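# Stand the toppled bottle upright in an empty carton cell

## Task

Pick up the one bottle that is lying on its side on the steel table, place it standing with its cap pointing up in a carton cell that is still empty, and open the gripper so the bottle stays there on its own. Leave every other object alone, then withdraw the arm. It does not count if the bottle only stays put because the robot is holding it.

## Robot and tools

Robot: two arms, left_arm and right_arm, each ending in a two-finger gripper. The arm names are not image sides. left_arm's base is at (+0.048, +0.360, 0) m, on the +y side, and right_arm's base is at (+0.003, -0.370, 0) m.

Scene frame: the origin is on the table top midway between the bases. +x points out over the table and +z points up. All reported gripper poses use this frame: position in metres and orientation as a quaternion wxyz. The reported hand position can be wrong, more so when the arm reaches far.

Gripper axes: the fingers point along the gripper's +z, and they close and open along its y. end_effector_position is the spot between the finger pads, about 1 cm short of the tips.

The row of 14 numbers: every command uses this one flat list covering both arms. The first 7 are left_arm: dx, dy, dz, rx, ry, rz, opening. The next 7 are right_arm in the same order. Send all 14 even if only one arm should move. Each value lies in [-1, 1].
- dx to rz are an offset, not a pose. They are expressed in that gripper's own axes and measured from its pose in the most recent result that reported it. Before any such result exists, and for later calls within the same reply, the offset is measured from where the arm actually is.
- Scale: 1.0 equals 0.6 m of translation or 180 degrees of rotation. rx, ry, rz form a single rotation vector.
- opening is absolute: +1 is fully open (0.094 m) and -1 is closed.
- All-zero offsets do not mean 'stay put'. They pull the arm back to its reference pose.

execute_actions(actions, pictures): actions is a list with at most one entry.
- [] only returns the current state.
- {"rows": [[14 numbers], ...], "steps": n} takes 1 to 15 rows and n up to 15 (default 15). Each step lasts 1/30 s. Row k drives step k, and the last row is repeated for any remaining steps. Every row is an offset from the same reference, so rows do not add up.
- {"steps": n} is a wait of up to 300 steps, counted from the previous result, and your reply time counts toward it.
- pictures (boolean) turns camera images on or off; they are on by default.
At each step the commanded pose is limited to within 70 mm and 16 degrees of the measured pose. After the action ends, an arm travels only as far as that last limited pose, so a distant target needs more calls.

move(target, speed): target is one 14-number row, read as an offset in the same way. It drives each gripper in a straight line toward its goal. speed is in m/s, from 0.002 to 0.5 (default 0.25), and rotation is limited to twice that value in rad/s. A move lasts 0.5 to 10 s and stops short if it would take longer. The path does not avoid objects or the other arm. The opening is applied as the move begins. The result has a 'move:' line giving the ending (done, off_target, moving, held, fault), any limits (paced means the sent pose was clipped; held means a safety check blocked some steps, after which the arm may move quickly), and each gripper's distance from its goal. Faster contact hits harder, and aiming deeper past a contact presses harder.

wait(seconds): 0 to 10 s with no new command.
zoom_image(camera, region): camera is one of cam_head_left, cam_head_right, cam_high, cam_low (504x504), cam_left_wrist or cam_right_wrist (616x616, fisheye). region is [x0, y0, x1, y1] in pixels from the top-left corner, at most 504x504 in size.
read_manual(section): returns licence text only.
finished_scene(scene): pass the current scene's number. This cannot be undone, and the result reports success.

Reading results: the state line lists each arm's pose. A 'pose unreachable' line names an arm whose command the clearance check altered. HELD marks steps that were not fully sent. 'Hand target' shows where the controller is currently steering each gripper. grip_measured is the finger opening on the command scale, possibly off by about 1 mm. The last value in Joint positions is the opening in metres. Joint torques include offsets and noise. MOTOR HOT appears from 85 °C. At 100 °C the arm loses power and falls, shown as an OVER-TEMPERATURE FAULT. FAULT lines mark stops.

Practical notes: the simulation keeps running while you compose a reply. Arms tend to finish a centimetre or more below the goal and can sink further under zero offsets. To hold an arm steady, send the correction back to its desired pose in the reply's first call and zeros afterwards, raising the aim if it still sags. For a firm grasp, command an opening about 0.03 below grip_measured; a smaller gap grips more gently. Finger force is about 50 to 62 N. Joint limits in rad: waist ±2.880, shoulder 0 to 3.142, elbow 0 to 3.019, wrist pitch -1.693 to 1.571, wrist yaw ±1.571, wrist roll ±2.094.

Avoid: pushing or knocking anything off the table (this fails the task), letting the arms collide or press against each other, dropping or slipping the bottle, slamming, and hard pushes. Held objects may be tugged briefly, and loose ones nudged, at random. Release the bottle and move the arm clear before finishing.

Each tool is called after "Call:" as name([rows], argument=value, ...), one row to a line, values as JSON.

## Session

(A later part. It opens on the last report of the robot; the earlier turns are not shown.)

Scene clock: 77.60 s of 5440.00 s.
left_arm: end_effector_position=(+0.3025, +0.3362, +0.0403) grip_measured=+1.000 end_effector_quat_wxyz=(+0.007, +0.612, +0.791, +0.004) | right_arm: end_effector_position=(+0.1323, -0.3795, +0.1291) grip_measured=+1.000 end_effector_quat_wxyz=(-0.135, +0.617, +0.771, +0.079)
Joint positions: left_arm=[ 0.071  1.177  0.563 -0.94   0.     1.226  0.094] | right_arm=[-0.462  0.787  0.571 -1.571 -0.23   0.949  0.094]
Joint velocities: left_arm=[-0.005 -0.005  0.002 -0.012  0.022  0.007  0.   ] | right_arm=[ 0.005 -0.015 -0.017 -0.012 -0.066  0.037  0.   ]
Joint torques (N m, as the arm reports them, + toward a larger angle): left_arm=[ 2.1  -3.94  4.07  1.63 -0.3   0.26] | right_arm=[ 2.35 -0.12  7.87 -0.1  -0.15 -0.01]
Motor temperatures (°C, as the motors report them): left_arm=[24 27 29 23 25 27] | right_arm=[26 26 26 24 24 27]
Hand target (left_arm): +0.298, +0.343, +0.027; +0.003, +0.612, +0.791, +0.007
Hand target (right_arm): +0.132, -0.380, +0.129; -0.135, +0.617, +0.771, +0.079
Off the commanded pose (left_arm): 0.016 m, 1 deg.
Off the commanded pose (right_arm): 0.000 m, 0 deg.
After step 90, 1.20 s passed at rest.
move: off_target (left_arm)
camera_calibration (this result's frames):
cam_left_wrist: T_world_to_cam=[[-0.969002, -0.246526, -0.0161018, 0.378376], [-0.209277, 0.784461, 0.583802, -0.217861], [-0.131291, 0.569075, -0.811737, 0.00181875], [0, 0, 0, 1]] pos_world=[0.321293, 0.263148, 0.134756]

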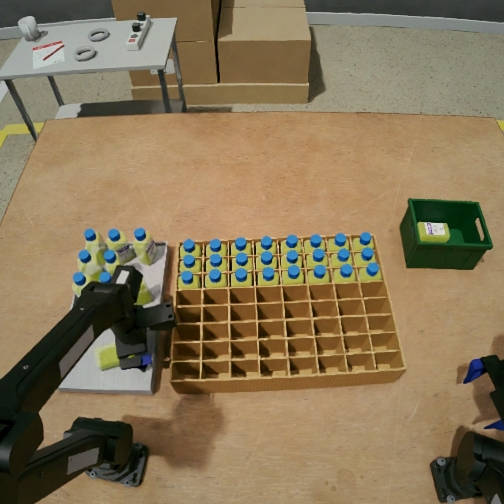

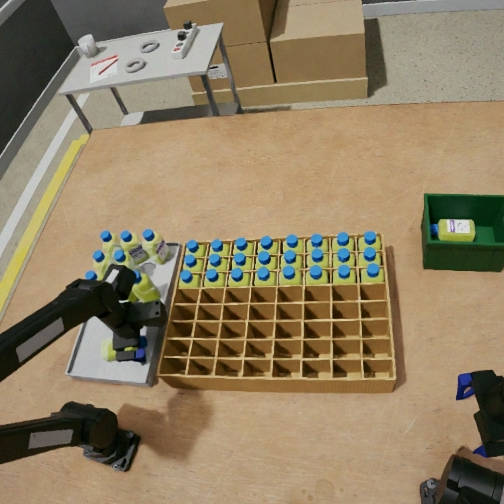

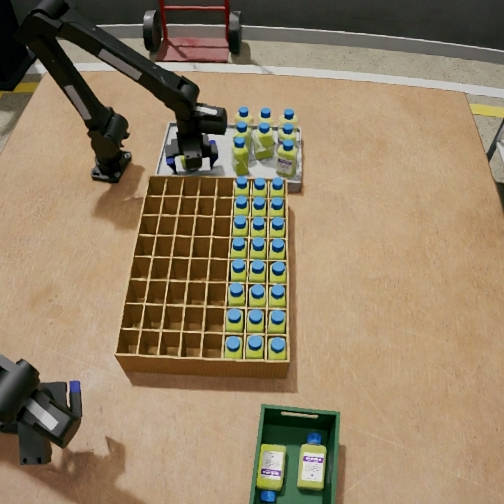

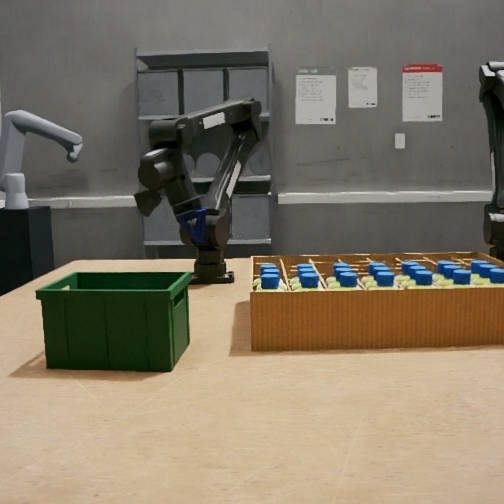

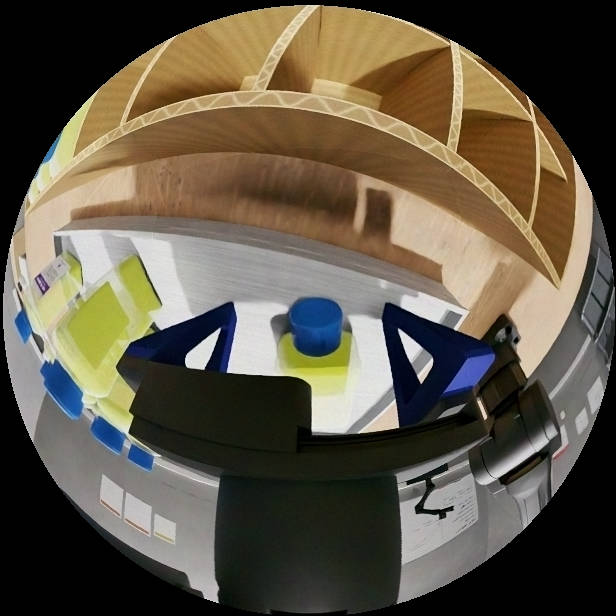

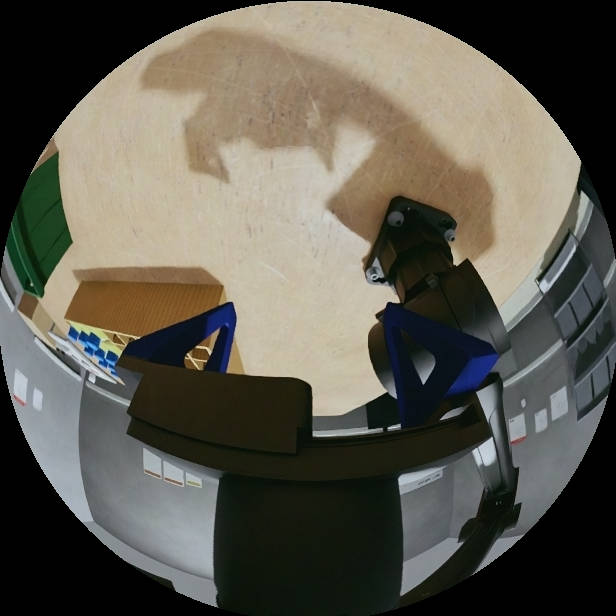

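Call:
move(target=[0.008,-0.004,-0.012,0,0,0,1,0,0,0,0,0,0,1], speed=0.05)

Call:
move(target=[0,0,0,0,0,0,-0.5,0,0,0,0,0,0,1], speed=0.05)

Scene clock: 85.00 s of 5440.00 s.
left_arm: end_effector_position=(+0.2997, +0.3363, +0.0438) grip_measured=+1.000 end_effector_quat_wxyz=(+0.007, +0.612, +0.791, +0.003) | right_arm: end_effector_position=(+0.1323, -0.3795, +0.1291) grip_measured=+1.000 end_effector_quat_wxyz=(-0.135, +0.617, +0.771, +0.079)
Joint positions: left_arm=[ 0.071  1.162  0.563 -0.957  0.002  1.226  0.094] | right_arm=[-0.462  0.787  0.571 -1.571 -0.23   0.949  0.094]
Joint velocities: left_arm=[-0.005  0.015 -0.027 -0.012  0.022 -0.022  0.   ] | right_arm=[-0.015 -0.024 -0.012 -0.007 -0.022 -0.081  0.   ]
Joint torques (N m, as the arm reports them, + toward a larger angle): left_arm=[ 1.66 -5.94  6.61 -0.42  0.09  0.18] | right_arm=[ 2.46  0.2   7.87 -0.13 -0.16  0.  ]
Motor temperatures (°C, as the motors report them): left_arm=[24 27 28 24 25 27] | right_arm=[26 26 26 24 24 27]
Hand target (left_arm): +0.299, +0.340, +0.047; +0.007, +0.612, +0.791, +0.004
Hand target (right_arm): +0.132, -0.380, +0.129; -0.135, +0.617, +0.771, +0.079
Off the commanded pose (left_arm): 0.005 m, 0 deg.
Off the commanded pose (right_arm): 0.000 m, 0 deg.
After step 90, 3.70 s passed at rest.
move: done
camera_calibration (this result's frames):
cam_left_wrist: T_world_to_cam=[[-0.969126, -0.246154, -0.0142845, 0.375581], [-0.208017, 0.785125, 0.583359, -0.2211], [-0.132381, 0.568319, -0.812089, 0.00484353], [0, 0, 0, 1]] pos_world=[0.318634, 0.263289, 0.138279]

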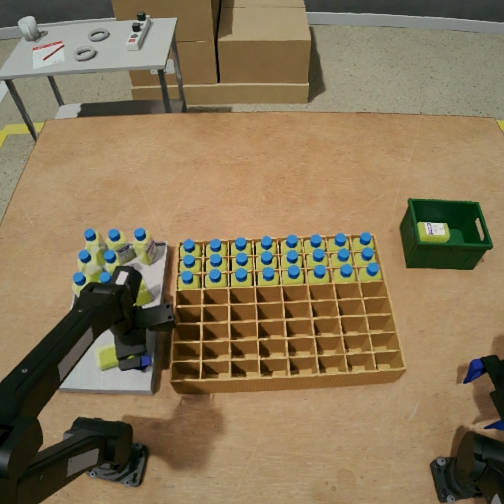

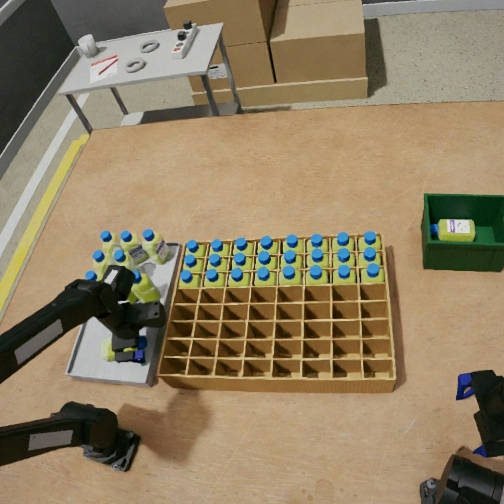

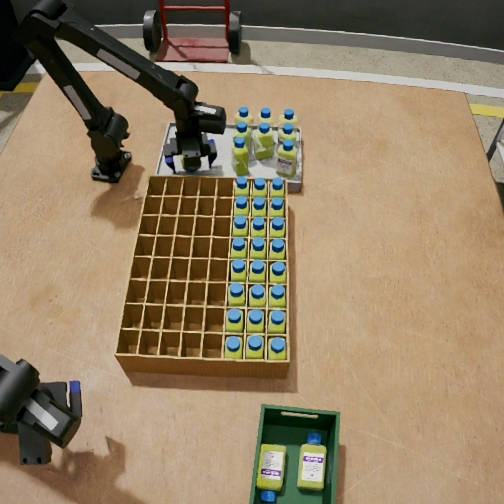

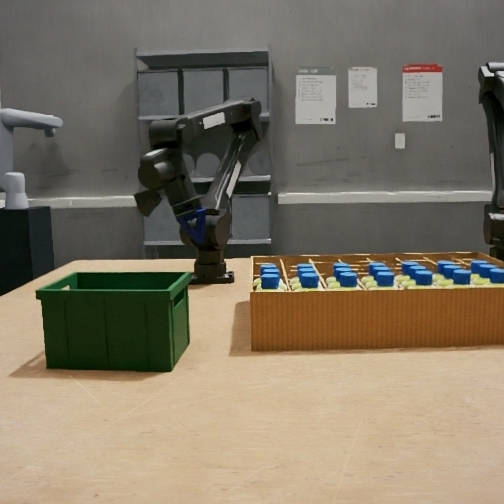

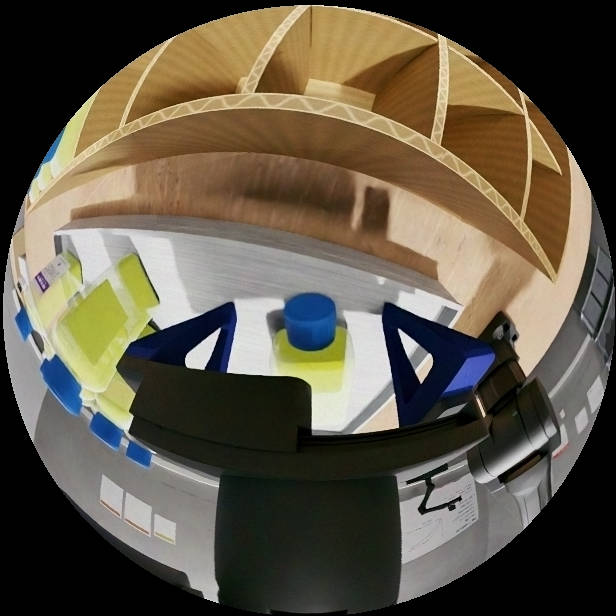

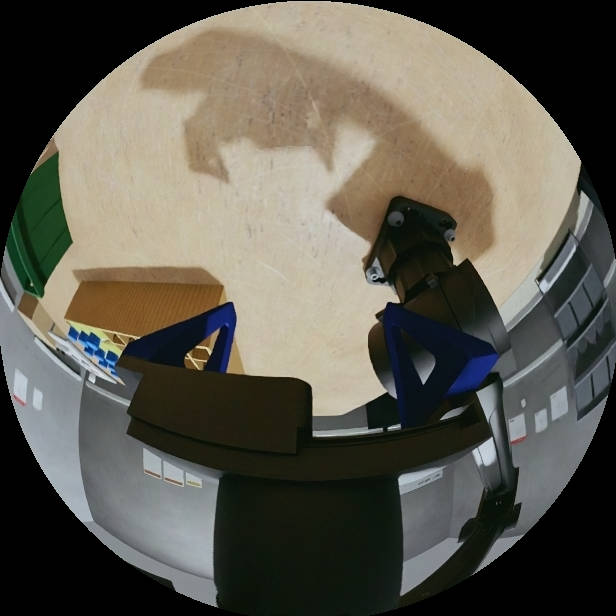

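Scene clock: 85.50 s of 5440.00 s.
left_arm: end_effector_position=(+0.2998, +0.3365, +0.0440) grip_measured=-0.470 end_effector_quat_wxyz=(+0.007, +0.612, +0.791, +0.004) | right_arm: end_effector_position=(+0.1323, -0.3795, +0.1291) grip_measured=+1.000 end_effector_quat_wxyz=(-0.135, +0.617, +0.771, +0.079)
Joint positions: left_arm=[ 0.071  1.161  0.562 -0.956  0.     1.226  0.025] | right_arm=[-0.462  0.787  0.571 -1.571 -0.23   0.949  0.094]
Joint velocities: left_arm=[-0.005  0.005  0.002 -0.007 -0.066  0.037  0.   ] | right_arm=[-0.005  0.005  0.017  0.002  0.022  0.066  0.   ]
Joint torques (N m, as the arm reports them, + toward a larger angle): left_arm=[ 0.51 -5.27  6.4  -0.02  0.2   0.06] | right_arm=[ 2.04  0.32  7.83 -0.17 -0.15  0.02]
Motor temperatures (°C, as the motors report them): left_arm=[24 27 28 24 25 27] | right_arm=[26 26 26 24 24 27]
Hand target (left_arm): +0.300, +0.336, +0.044; +0.007, +0.612, +0.791, +0.003
Hand target (right_arm): +0.132, -0.380, +0.129; -0.135, +0.617, +0.771, +0.079
Off the commanded pose (left_arm): 0.000 m, 0 deg.
Off the commanded pose (right_arm): 0.000 m, 0 deg.
move: done
camera_calibration (this result's frames):
cam_left_wrist: T_world_to_cam=[[-0.969008, -0.246525, -0.0157422, 0.375819], [-0.209056, 0.784441, 0.583908, -0.220812], [-0.131599, 0.569103, -0.811667, 0.00433779], [0, 0, 0, 1]] pos_world=[0.318581, 0.263394, 0.138371]

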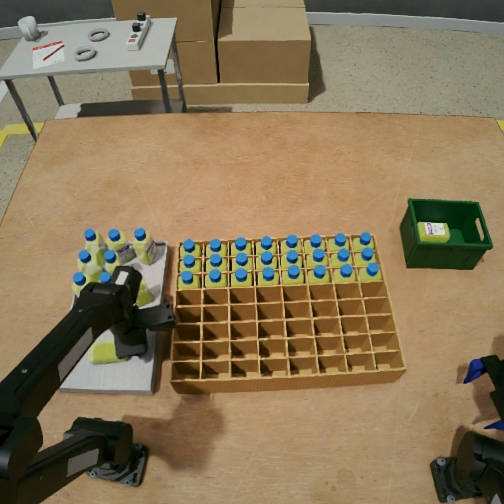

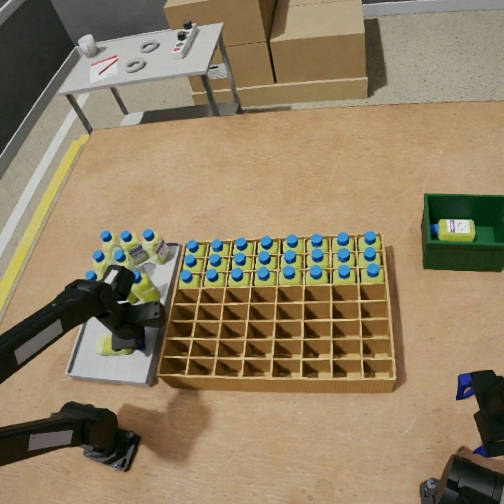

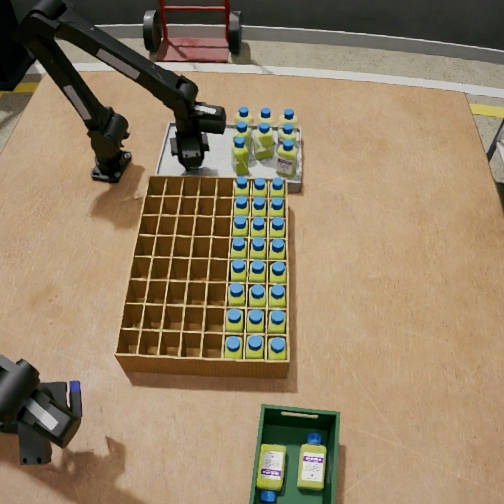

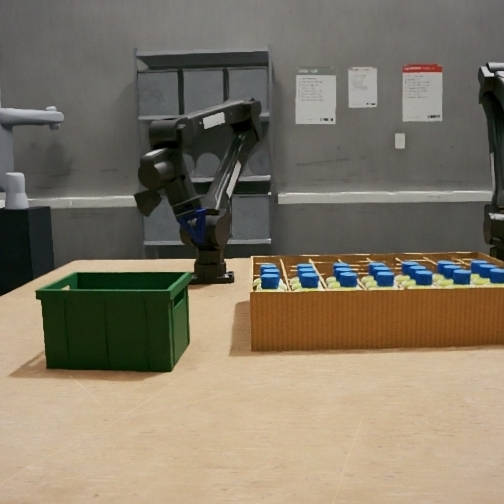

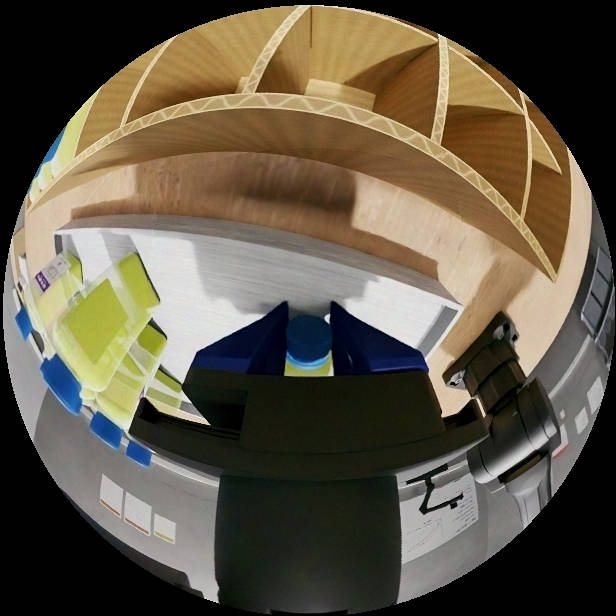

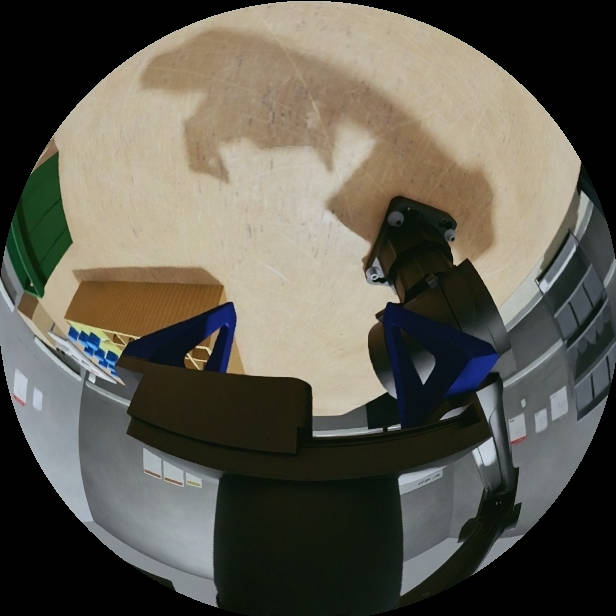

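Call:
move(target=[0,0,0,0,0,0,-0.56,0,0,0,0,0,0,1], speed=0.05)

Call:
zoom_image(camera="cam_left_wrist", region=[220, 270, 400, 400])

Call:
zoom_image(camera="cam_high", region=[130, 100, 260, 200])

Scene clock: 89.87 s of 5440.00 s.
left_arm: end_effector_position=(+0.2998, +0.3365, +0.0440) grip_measured=-0.470 end_effector_quat_wxyz=(+0.007, +0.612, +0.791, +0.004) | right_arm: end_effector_position=(+0.1323, -0.3795, +0.1291) grip_measured=+1.000 end_effector_quat_wxyz=(-0.135, +0.617, +0.771, +0.079)
Joint positions: left_arm=[ 0.071  1.161  0.562 -0.956  0.     1.226  0.025] | right_arm=[-0.462  0.787  0.571 -1.571 -0.23   0.949  0.094]
Joint velocities: left_arm=[-0.005  0.005  0.007 -0.007  0.007 -0.037 -0.   ] | right_arm=[-0.005 -0.005 -0.002  0.007 -0.022  0.007  0.   ]
Joint torques (N m, as the arm reports them, + toward a larger angle): left_arm=[ 0.61 -5.4   6.32 -0.02  0.15  0.04] | right_arm=[ 2.57 -0.02  7.87 -0.15 -0.14 -0.01]
Motor temperatures (°C, as the motors report them): left_arm=[24 27 28 23 25 27] | right_arm=[26 26 26 24 24 27]
Hand target (left_arm): +0.300, +0.336, +0.044; +0.007, +0.612, +0.791, +0.004
Hand target (right_arm): +0.132, -0.380, +0.129; -0.135, +0.617, +0.771, +0.079
Off the commanded pose (left_arm): 0.000 m, 0 deg.
Off the commanded pose (right_arm): 0.000 m, 0 deg.
After step 90, 0.67 s passed at rest.
move: done
camera_calibration (this result's frames):
cam_left_wrist: T_world_to_cam=[[-0.969008, -0.246525, -0.0157422, 0.375819], [-0.209056, 0.784441, 0.583908, -0.220812], [-0.131599, 0.569103, -0.811667, 0.00433779], [0, 0, 0, 1]] pos_world=[0.318581, 0.263394, 0.138371]

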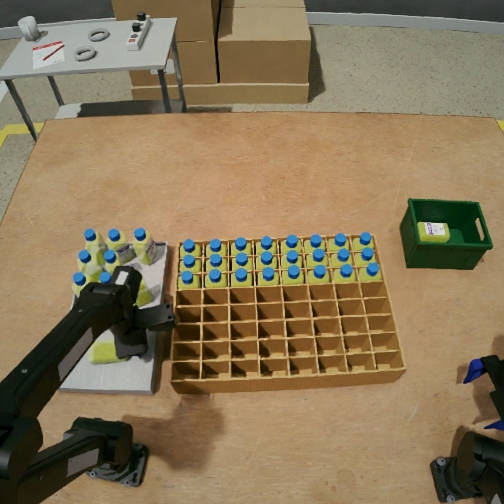

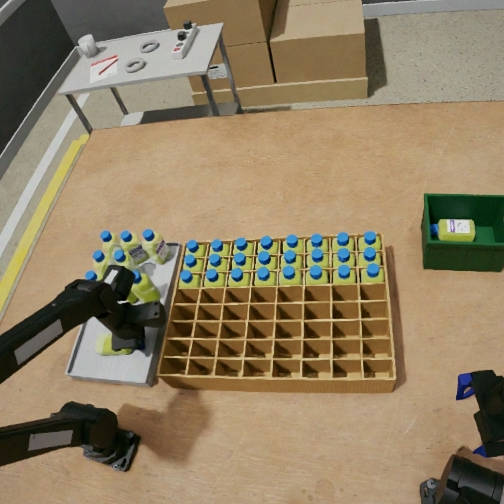

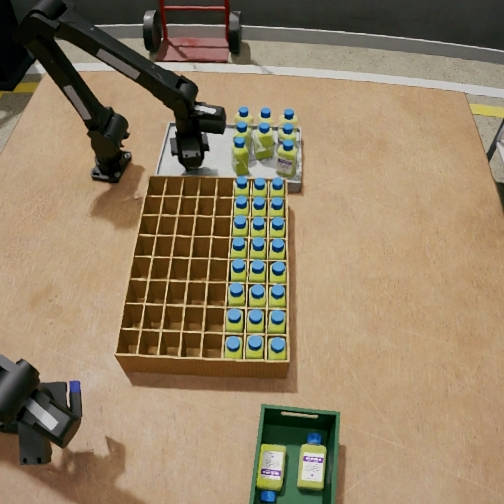

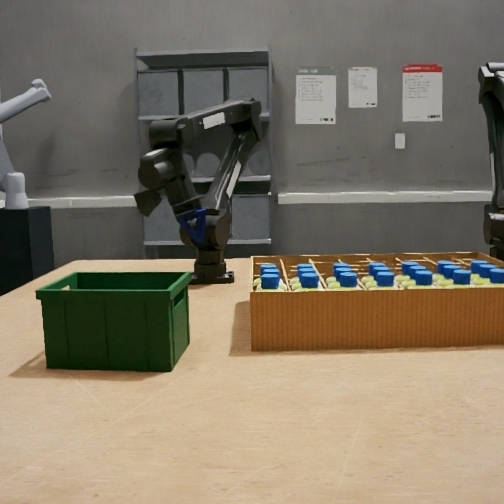

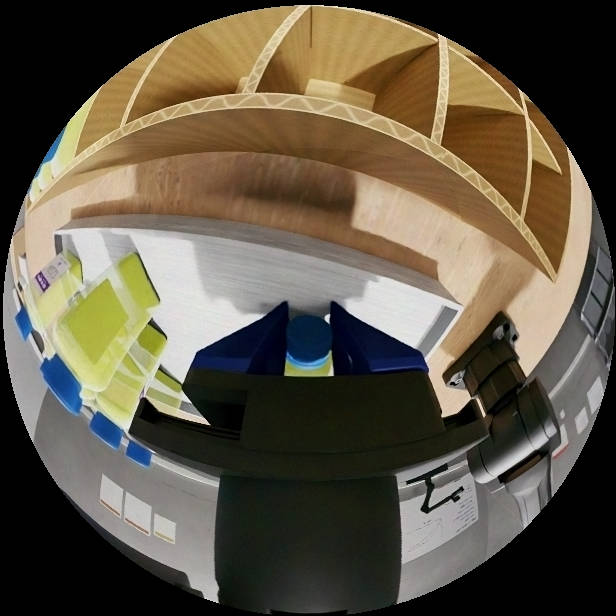

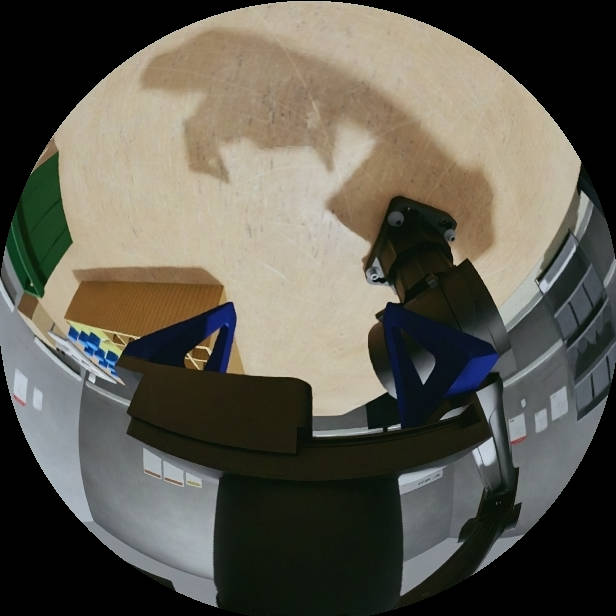

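Region (220, 270, 400, 400) of cam_left_wrist's 616x616 image, scaled by 2.800, with more detail than that image has.

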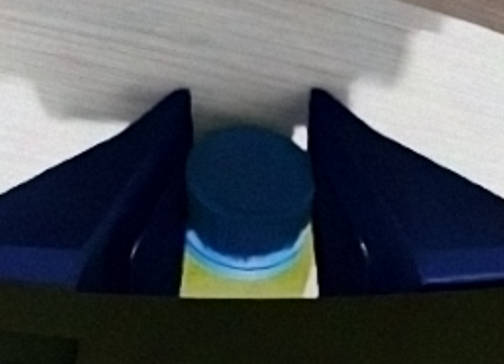

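Region (130, 100, 260, 200) of cam_high's 504x504 image, scaled by 3.877, with more detail than that image has; it fills the top 388 rows of this view, and the rest is white.

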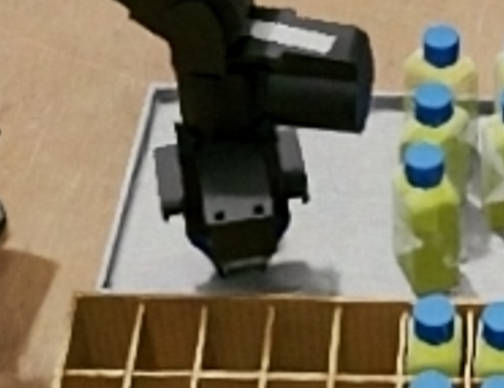

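Call:
move(target=[0,0,-0.27,0,0,0,-0.54,0,0,0,0,0,0,1], speed=0.15)

Scene clock: 94.17 s of 5440.00 s.
left_arm: end_effector_position=(+0.2843, +0.3379, +0.1853) grip_measured=-0.470 end_effector_quat_wxyz=(-0.012, +0.612, +0.791, -0.008) | right_arm: end_effector_position=(+0.1323, -0.3795, +0.1291) grip_measured=+1.000 end_effector_quat_wxyz=(-0.135, +0.617, +0.771, +0.079)
Joint positions: left_arm=[ 0.071  0.976  0.841 -1.465  0.     1.226  0.025] | right_arm=[-0.462  0.787  0.571 -1.571 -0.23   0.949  0.094]
Joint velocities: left_arm=[-0.005 -0.005 -0.022 -0.002  0.051  0.051 -0.001] | right_arm=[-0.024  0.005  0.002  0.002 -0.007 -0.022  0.   ]
Joint torques (N m, as the arm reports them, + toward a larger angle): left_arm=[ 0.62 -4.84 11.01 -0.52  0.14  0.1 ] | right_arm=[ 2.22  0.22  7.84 -0.19 -0.17  0.02]
Motor temperatures (°C, as the motors report them): left_arm=[24 27 29 23 25 27] | right_arm=[26 26 26 24 24 27]
Hand target (left_arm): +0.294, +0.338, +0.206; +0.007, +0.612, +0.791, +0.004
Hand target (right_arm): +0.132, -0.380, +0.129; -0.135, +0.617, +0.771, +0.079
Off the commanded pose (left_arm): 0.024 m, 3 deg.
Off the commanded pose (right_arm): 0.000 m, 0 deg.
move: off_target (left_arm)
camera_calibration (this result's frames):
cam_left_wrist: T_world_to_cam=[[-0.968763, -0.246548, 0.0266962, 0.355478], [-0.182606, 0.782039, 0.595878, -0.3166], [-0.16779, 0.572389, -0.802631, 0.123726], [0, 0, 0, 1]] pos_world=[0.307321, 0.264417, 0.278472]

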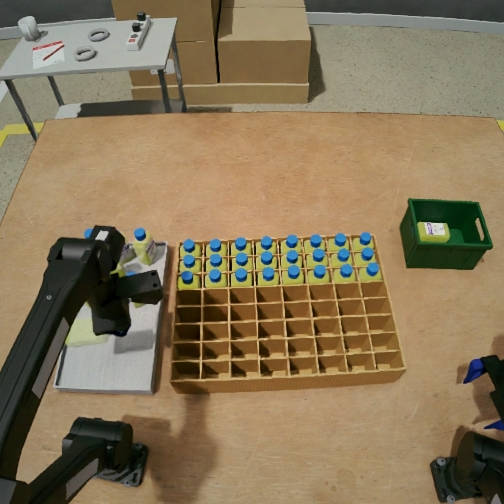

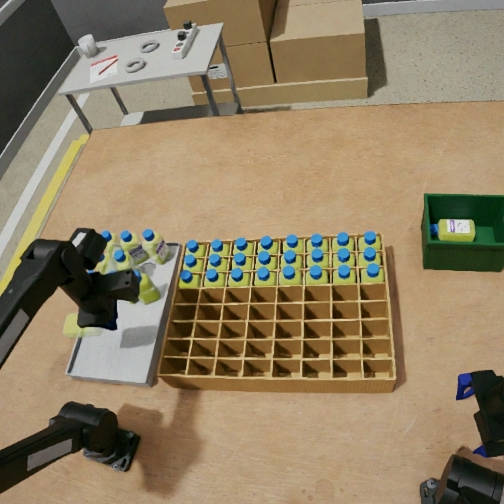

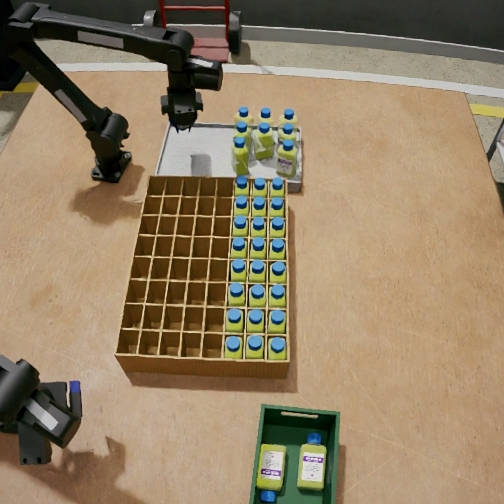

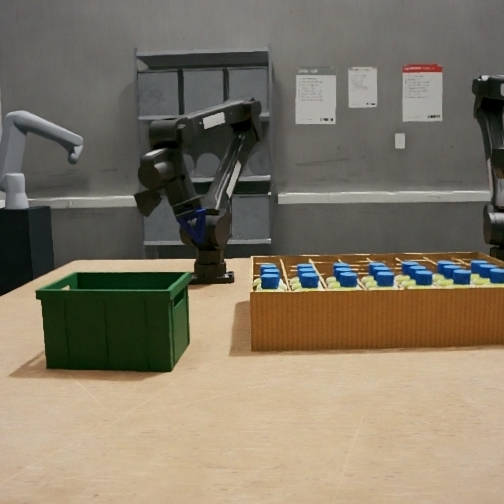

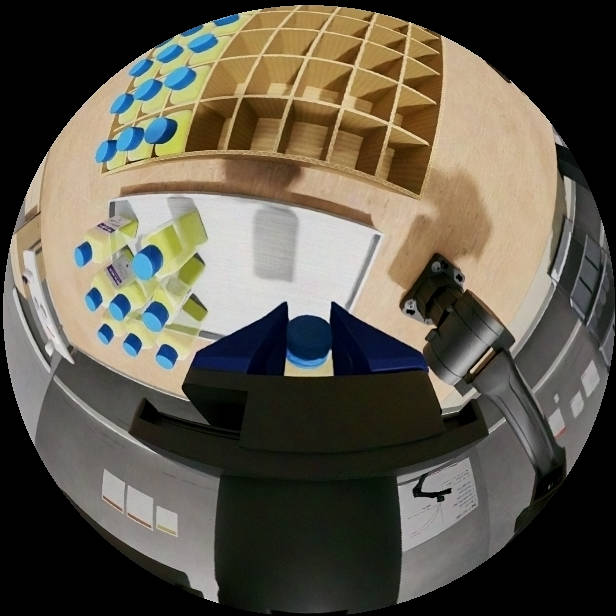

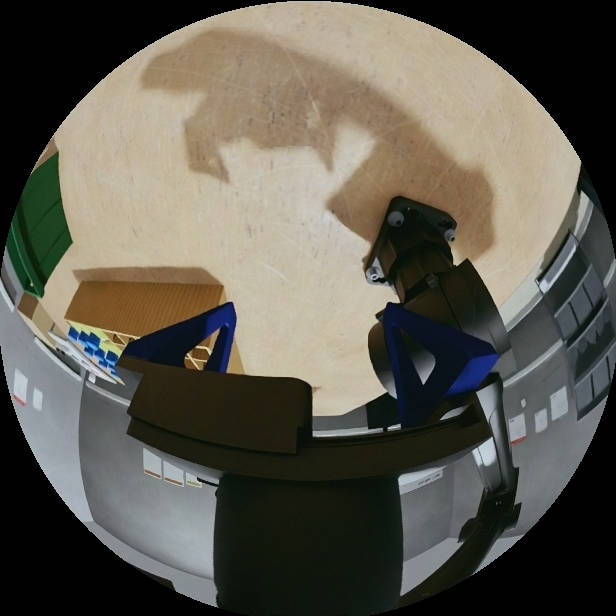

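Call:
move(target=[-0.182,-0.083,-0.092,0.056,-0.499,0.07,-0.54,0,0,0,0,0,0,1], speed=0.2)

Scene clock: 108.13 s of 5440.00 s.
left_arm: end_effector_position=(+0.2706, +0.2346, +0.2317) grip_measured=-0.470 end_effector_quat_wxyz=(+0.450, +0.520, +0.580, -0.436) | right_arm: end_effector_position=(+0.1323, -0.3795, +0.1291) grip_measured=+1.000 end_effector_quat_wxyz=(-0.135, +0.617, +0.771, +0.079)
Joint positions: left_arm=[ 0.361  1.092  0.644 -1.651  1.319  2.074  0.025] | right_arm=[-0.462  0.787  0.571 -1.571 -0.23   0.949  0.094]
Joint velocities: left_arm=[-0.005 -0.005 -0.027  0.012 -0.051  0.037 -0.001] | right_arm=[-0.005 -0.005  0.012 -0.002 -0.066  0.007  0.   ]
Joint torques (N m, as the arm reports them, + toward a larger angle): left_arm=[ 0.33 -3.93  6.33 -0.76  0.76  0.06] | right_arm=[ 2.3  -0.05  7.92 -0.12 -0.16  0.01]
Motor temperatures (°C, as the motors report them): left_arm=[24 27 30 23 25 27] | right_arm=[26 26 26 24 24 27]
Hand target (left_arm): +0.272, +0.235, +0.233; +0.451, +0.521, +0.580, -0.435
Hand target (right_arm): +0.132, -0.380, +0.129; -0.135, +0.617, +0.771, +0.079
Off the commanded pose (left_arm): 0.018 m, 13 deg.
Off the commanded pose (right_arm): 0.000 m, 0 deg.
After step 90, 6.70 s passed at rest.
move: held (left_arm); limits=held; held on 20 of 128 steps (left_arm), including the last (left_arm)
pose unreachable (left arm): on one or more control steps of this call this arm could not follow its commanded pose, so it was not sent that pose on those steps. On the call's last step it was still not sent that pose. It may still have moved: this result reports where it is.
cause: the commanded pose would bring two parts of the arm too close to each other (its wrist (the part past joint 4) and its wrist camera, with joints 5 (wrist yaw) and 6 (wrist roll) between them).
camera_calibration (this result's frames):
cam_left_wrist: T_world_to_cam=[[-0.996414, -0.0782835, 0.0321144, 0.282276], [-0.0798813, 0.745129, -0.662119, 0.00637657], [0.0279036, -0.66231, -0.74871, 0.441976], [0, 0, 0, 1]] pos_world=[0.26944, 0.310071, 0.326069]

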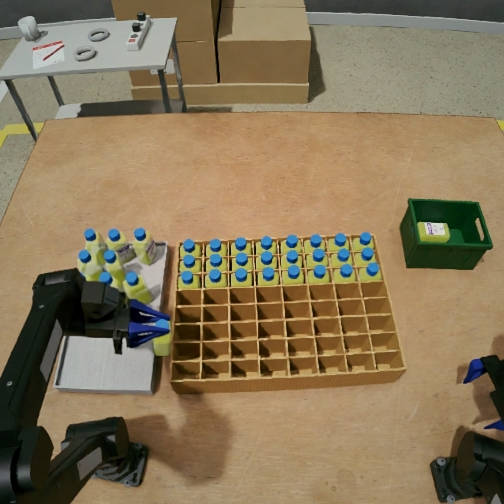

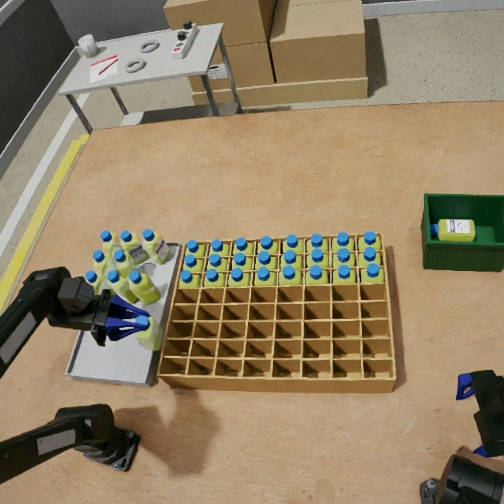

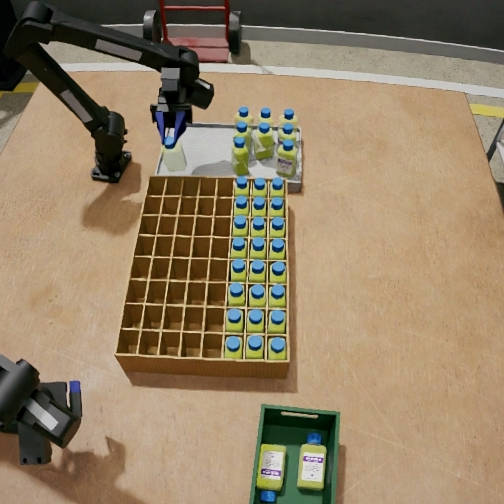

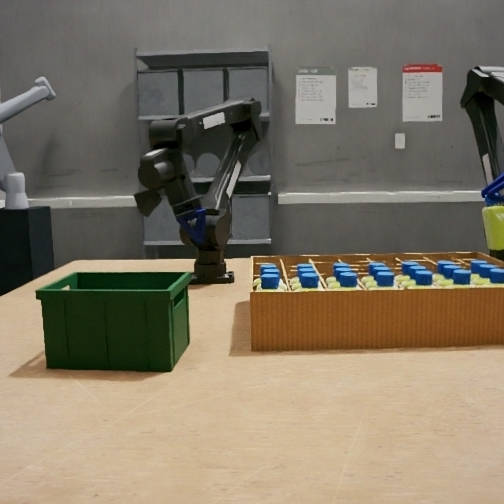

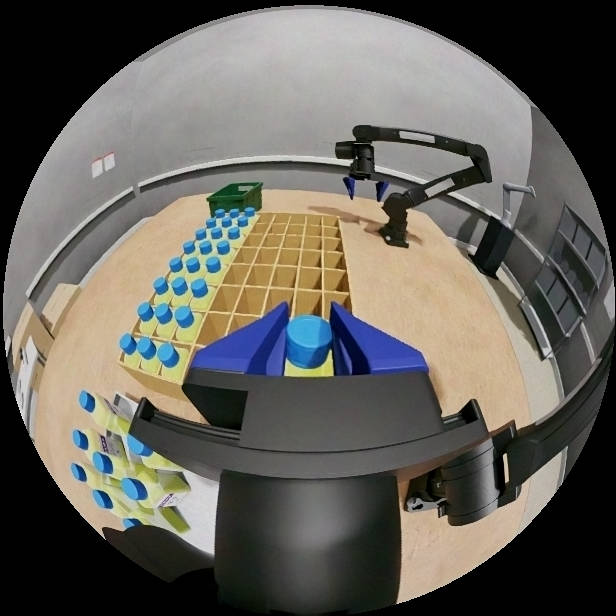

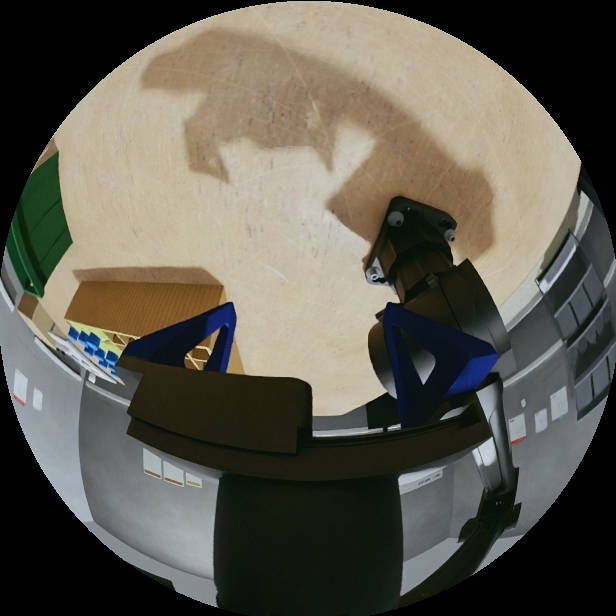

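Call:
move(target=[-0.099,-0.078,0.323,0.024,-0.068,0.015,-0.54,0,0,0,0,0,0,1], speed=0.1)

Scene clock: 125.07 s of 5440.00 s.
left_arm: end_effector_position=(+0.2706, +0.2344, +0.2308) grip_measured=-0.470 end_effector_quat_wxyz=(+0.450, +0.519, +0.581, -0.436) | right_arm: end_effector_position=(+0.1323, -0.3795, +0.1291) grip_measured=+1.000 end_effector_quat_wxyz=(-0.135, +0.617, +0.771, +0.079)
Joint positions: left_arm=[ 0.361  1.092  0.642 -1.644  1.32   2.069  0.025] | right_arm=[-0.462  0.787  0.571 -1.571 -0.23   0.949  0.094]
Joint velocities: left_arm=[-0.005 -0.005 -0.002 -0.002 -0.022  0.022  0.   ] | right_arm=[ 0.005  0.005 -0.002 -0.017 -0.037 -0.066  0.   ]
Joint torques (N m, as the arm reports them, + toward a larger angle): left_arm=[ 0.39 -4.15  6.39 -0.86  0.76  0.09] | right_arm=[ 2.41 -0.14  7.87 -0.15 -0.17  0.01]
Motor temperatures (°C, as the motors report them): left_arm=[24 27 29 23 25 27] | right_arm=[26 26 26 24 24 27]
Hand target (left_arm): +0.271, +0.234, +0.232; +0.451, +0.519, +0.581, -0.436
Hand target (right_arm): +0.132, -0.380, +0.129; -0.135, +0.617, +0.771, +0.079
Off the commanded pose (left_arm): 0.208 m, 13 deg; position clipped at the last step of the last action.
Off the commanded pose (right_arm): 0.000 m, 0 deg.
After step 90, 11.60 s passed at rest.
move: held (left_arm); limits=paced,held; held on 68 of 70 steps (left_arm), including the last (left_arm)
pose unreachable (left arm): on one or more control steps of this call this arm could not follow its commanded pose, so it was not sent that pose on those steps. On the call's last step it was still not sent that pose. It may still have moved: this result reports where it is.
cause: the commanded pose would bring two parts of the arm too close to each other (its wrist (the part past joint 4) and its wrist camera, with joints 5 (wrist yaw) and 6 (wrist roll) between them).
camera_calibration (this result's frames):
cam_left_wrist: T_world_to_cam=[[-0.996241, -0.0797784, 0.0337621, 0.282212], [-0.0820668, 0.744353, -0.662725, 0.00679935], [0.0277402, -0.663004, -0.748102, 0.441274], [0, 0, 0, 1]] pos_world=[0.269468, 0.31002, 0.325096]

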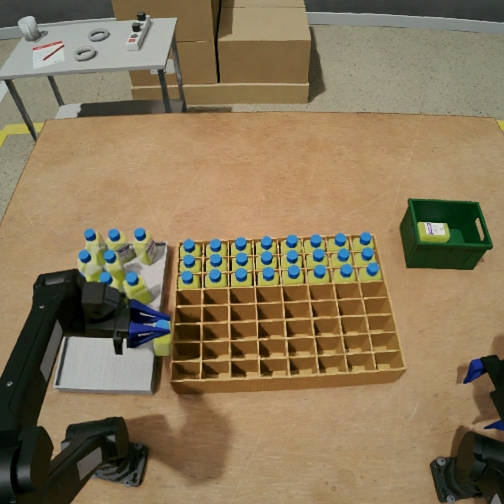

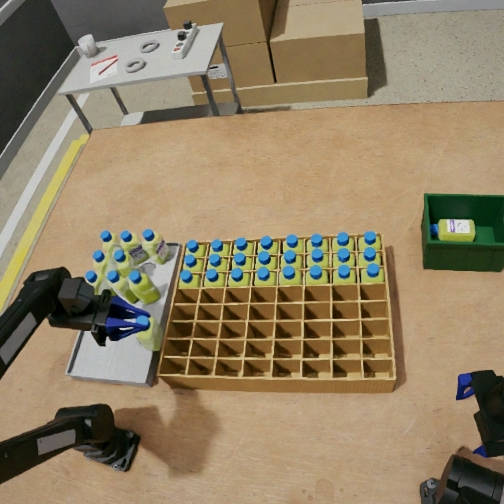

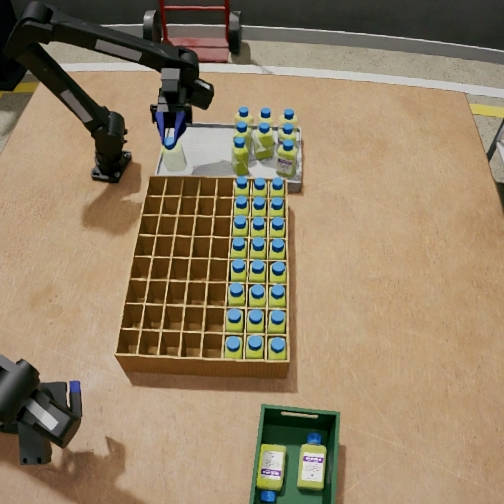

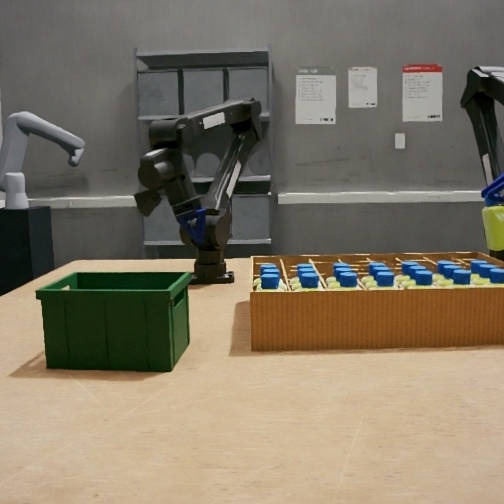

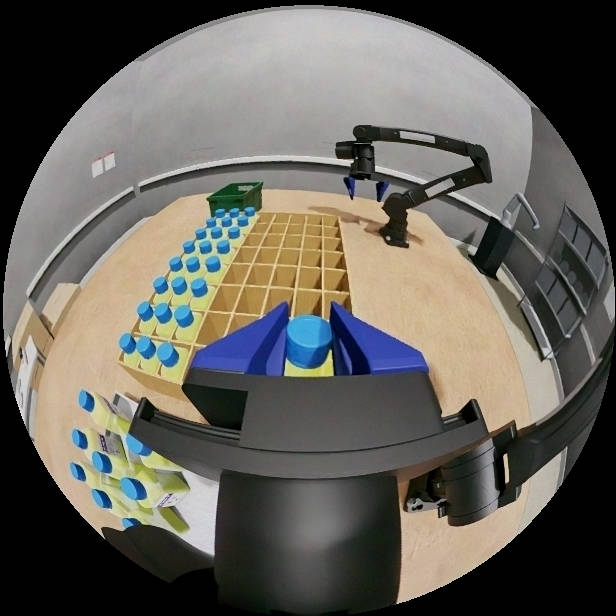

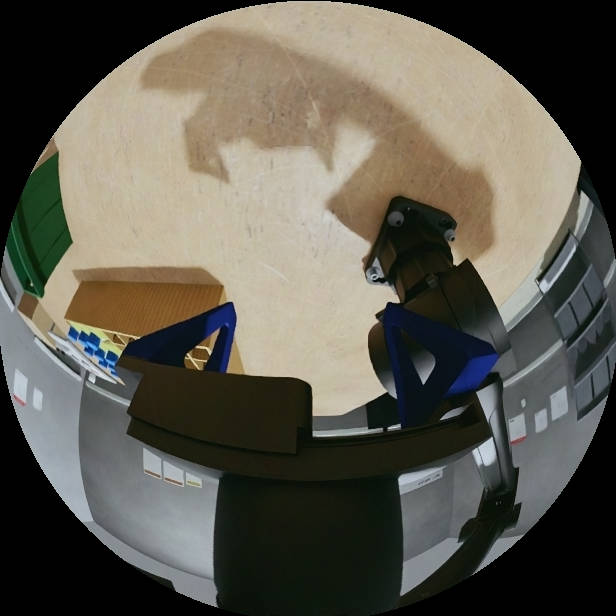

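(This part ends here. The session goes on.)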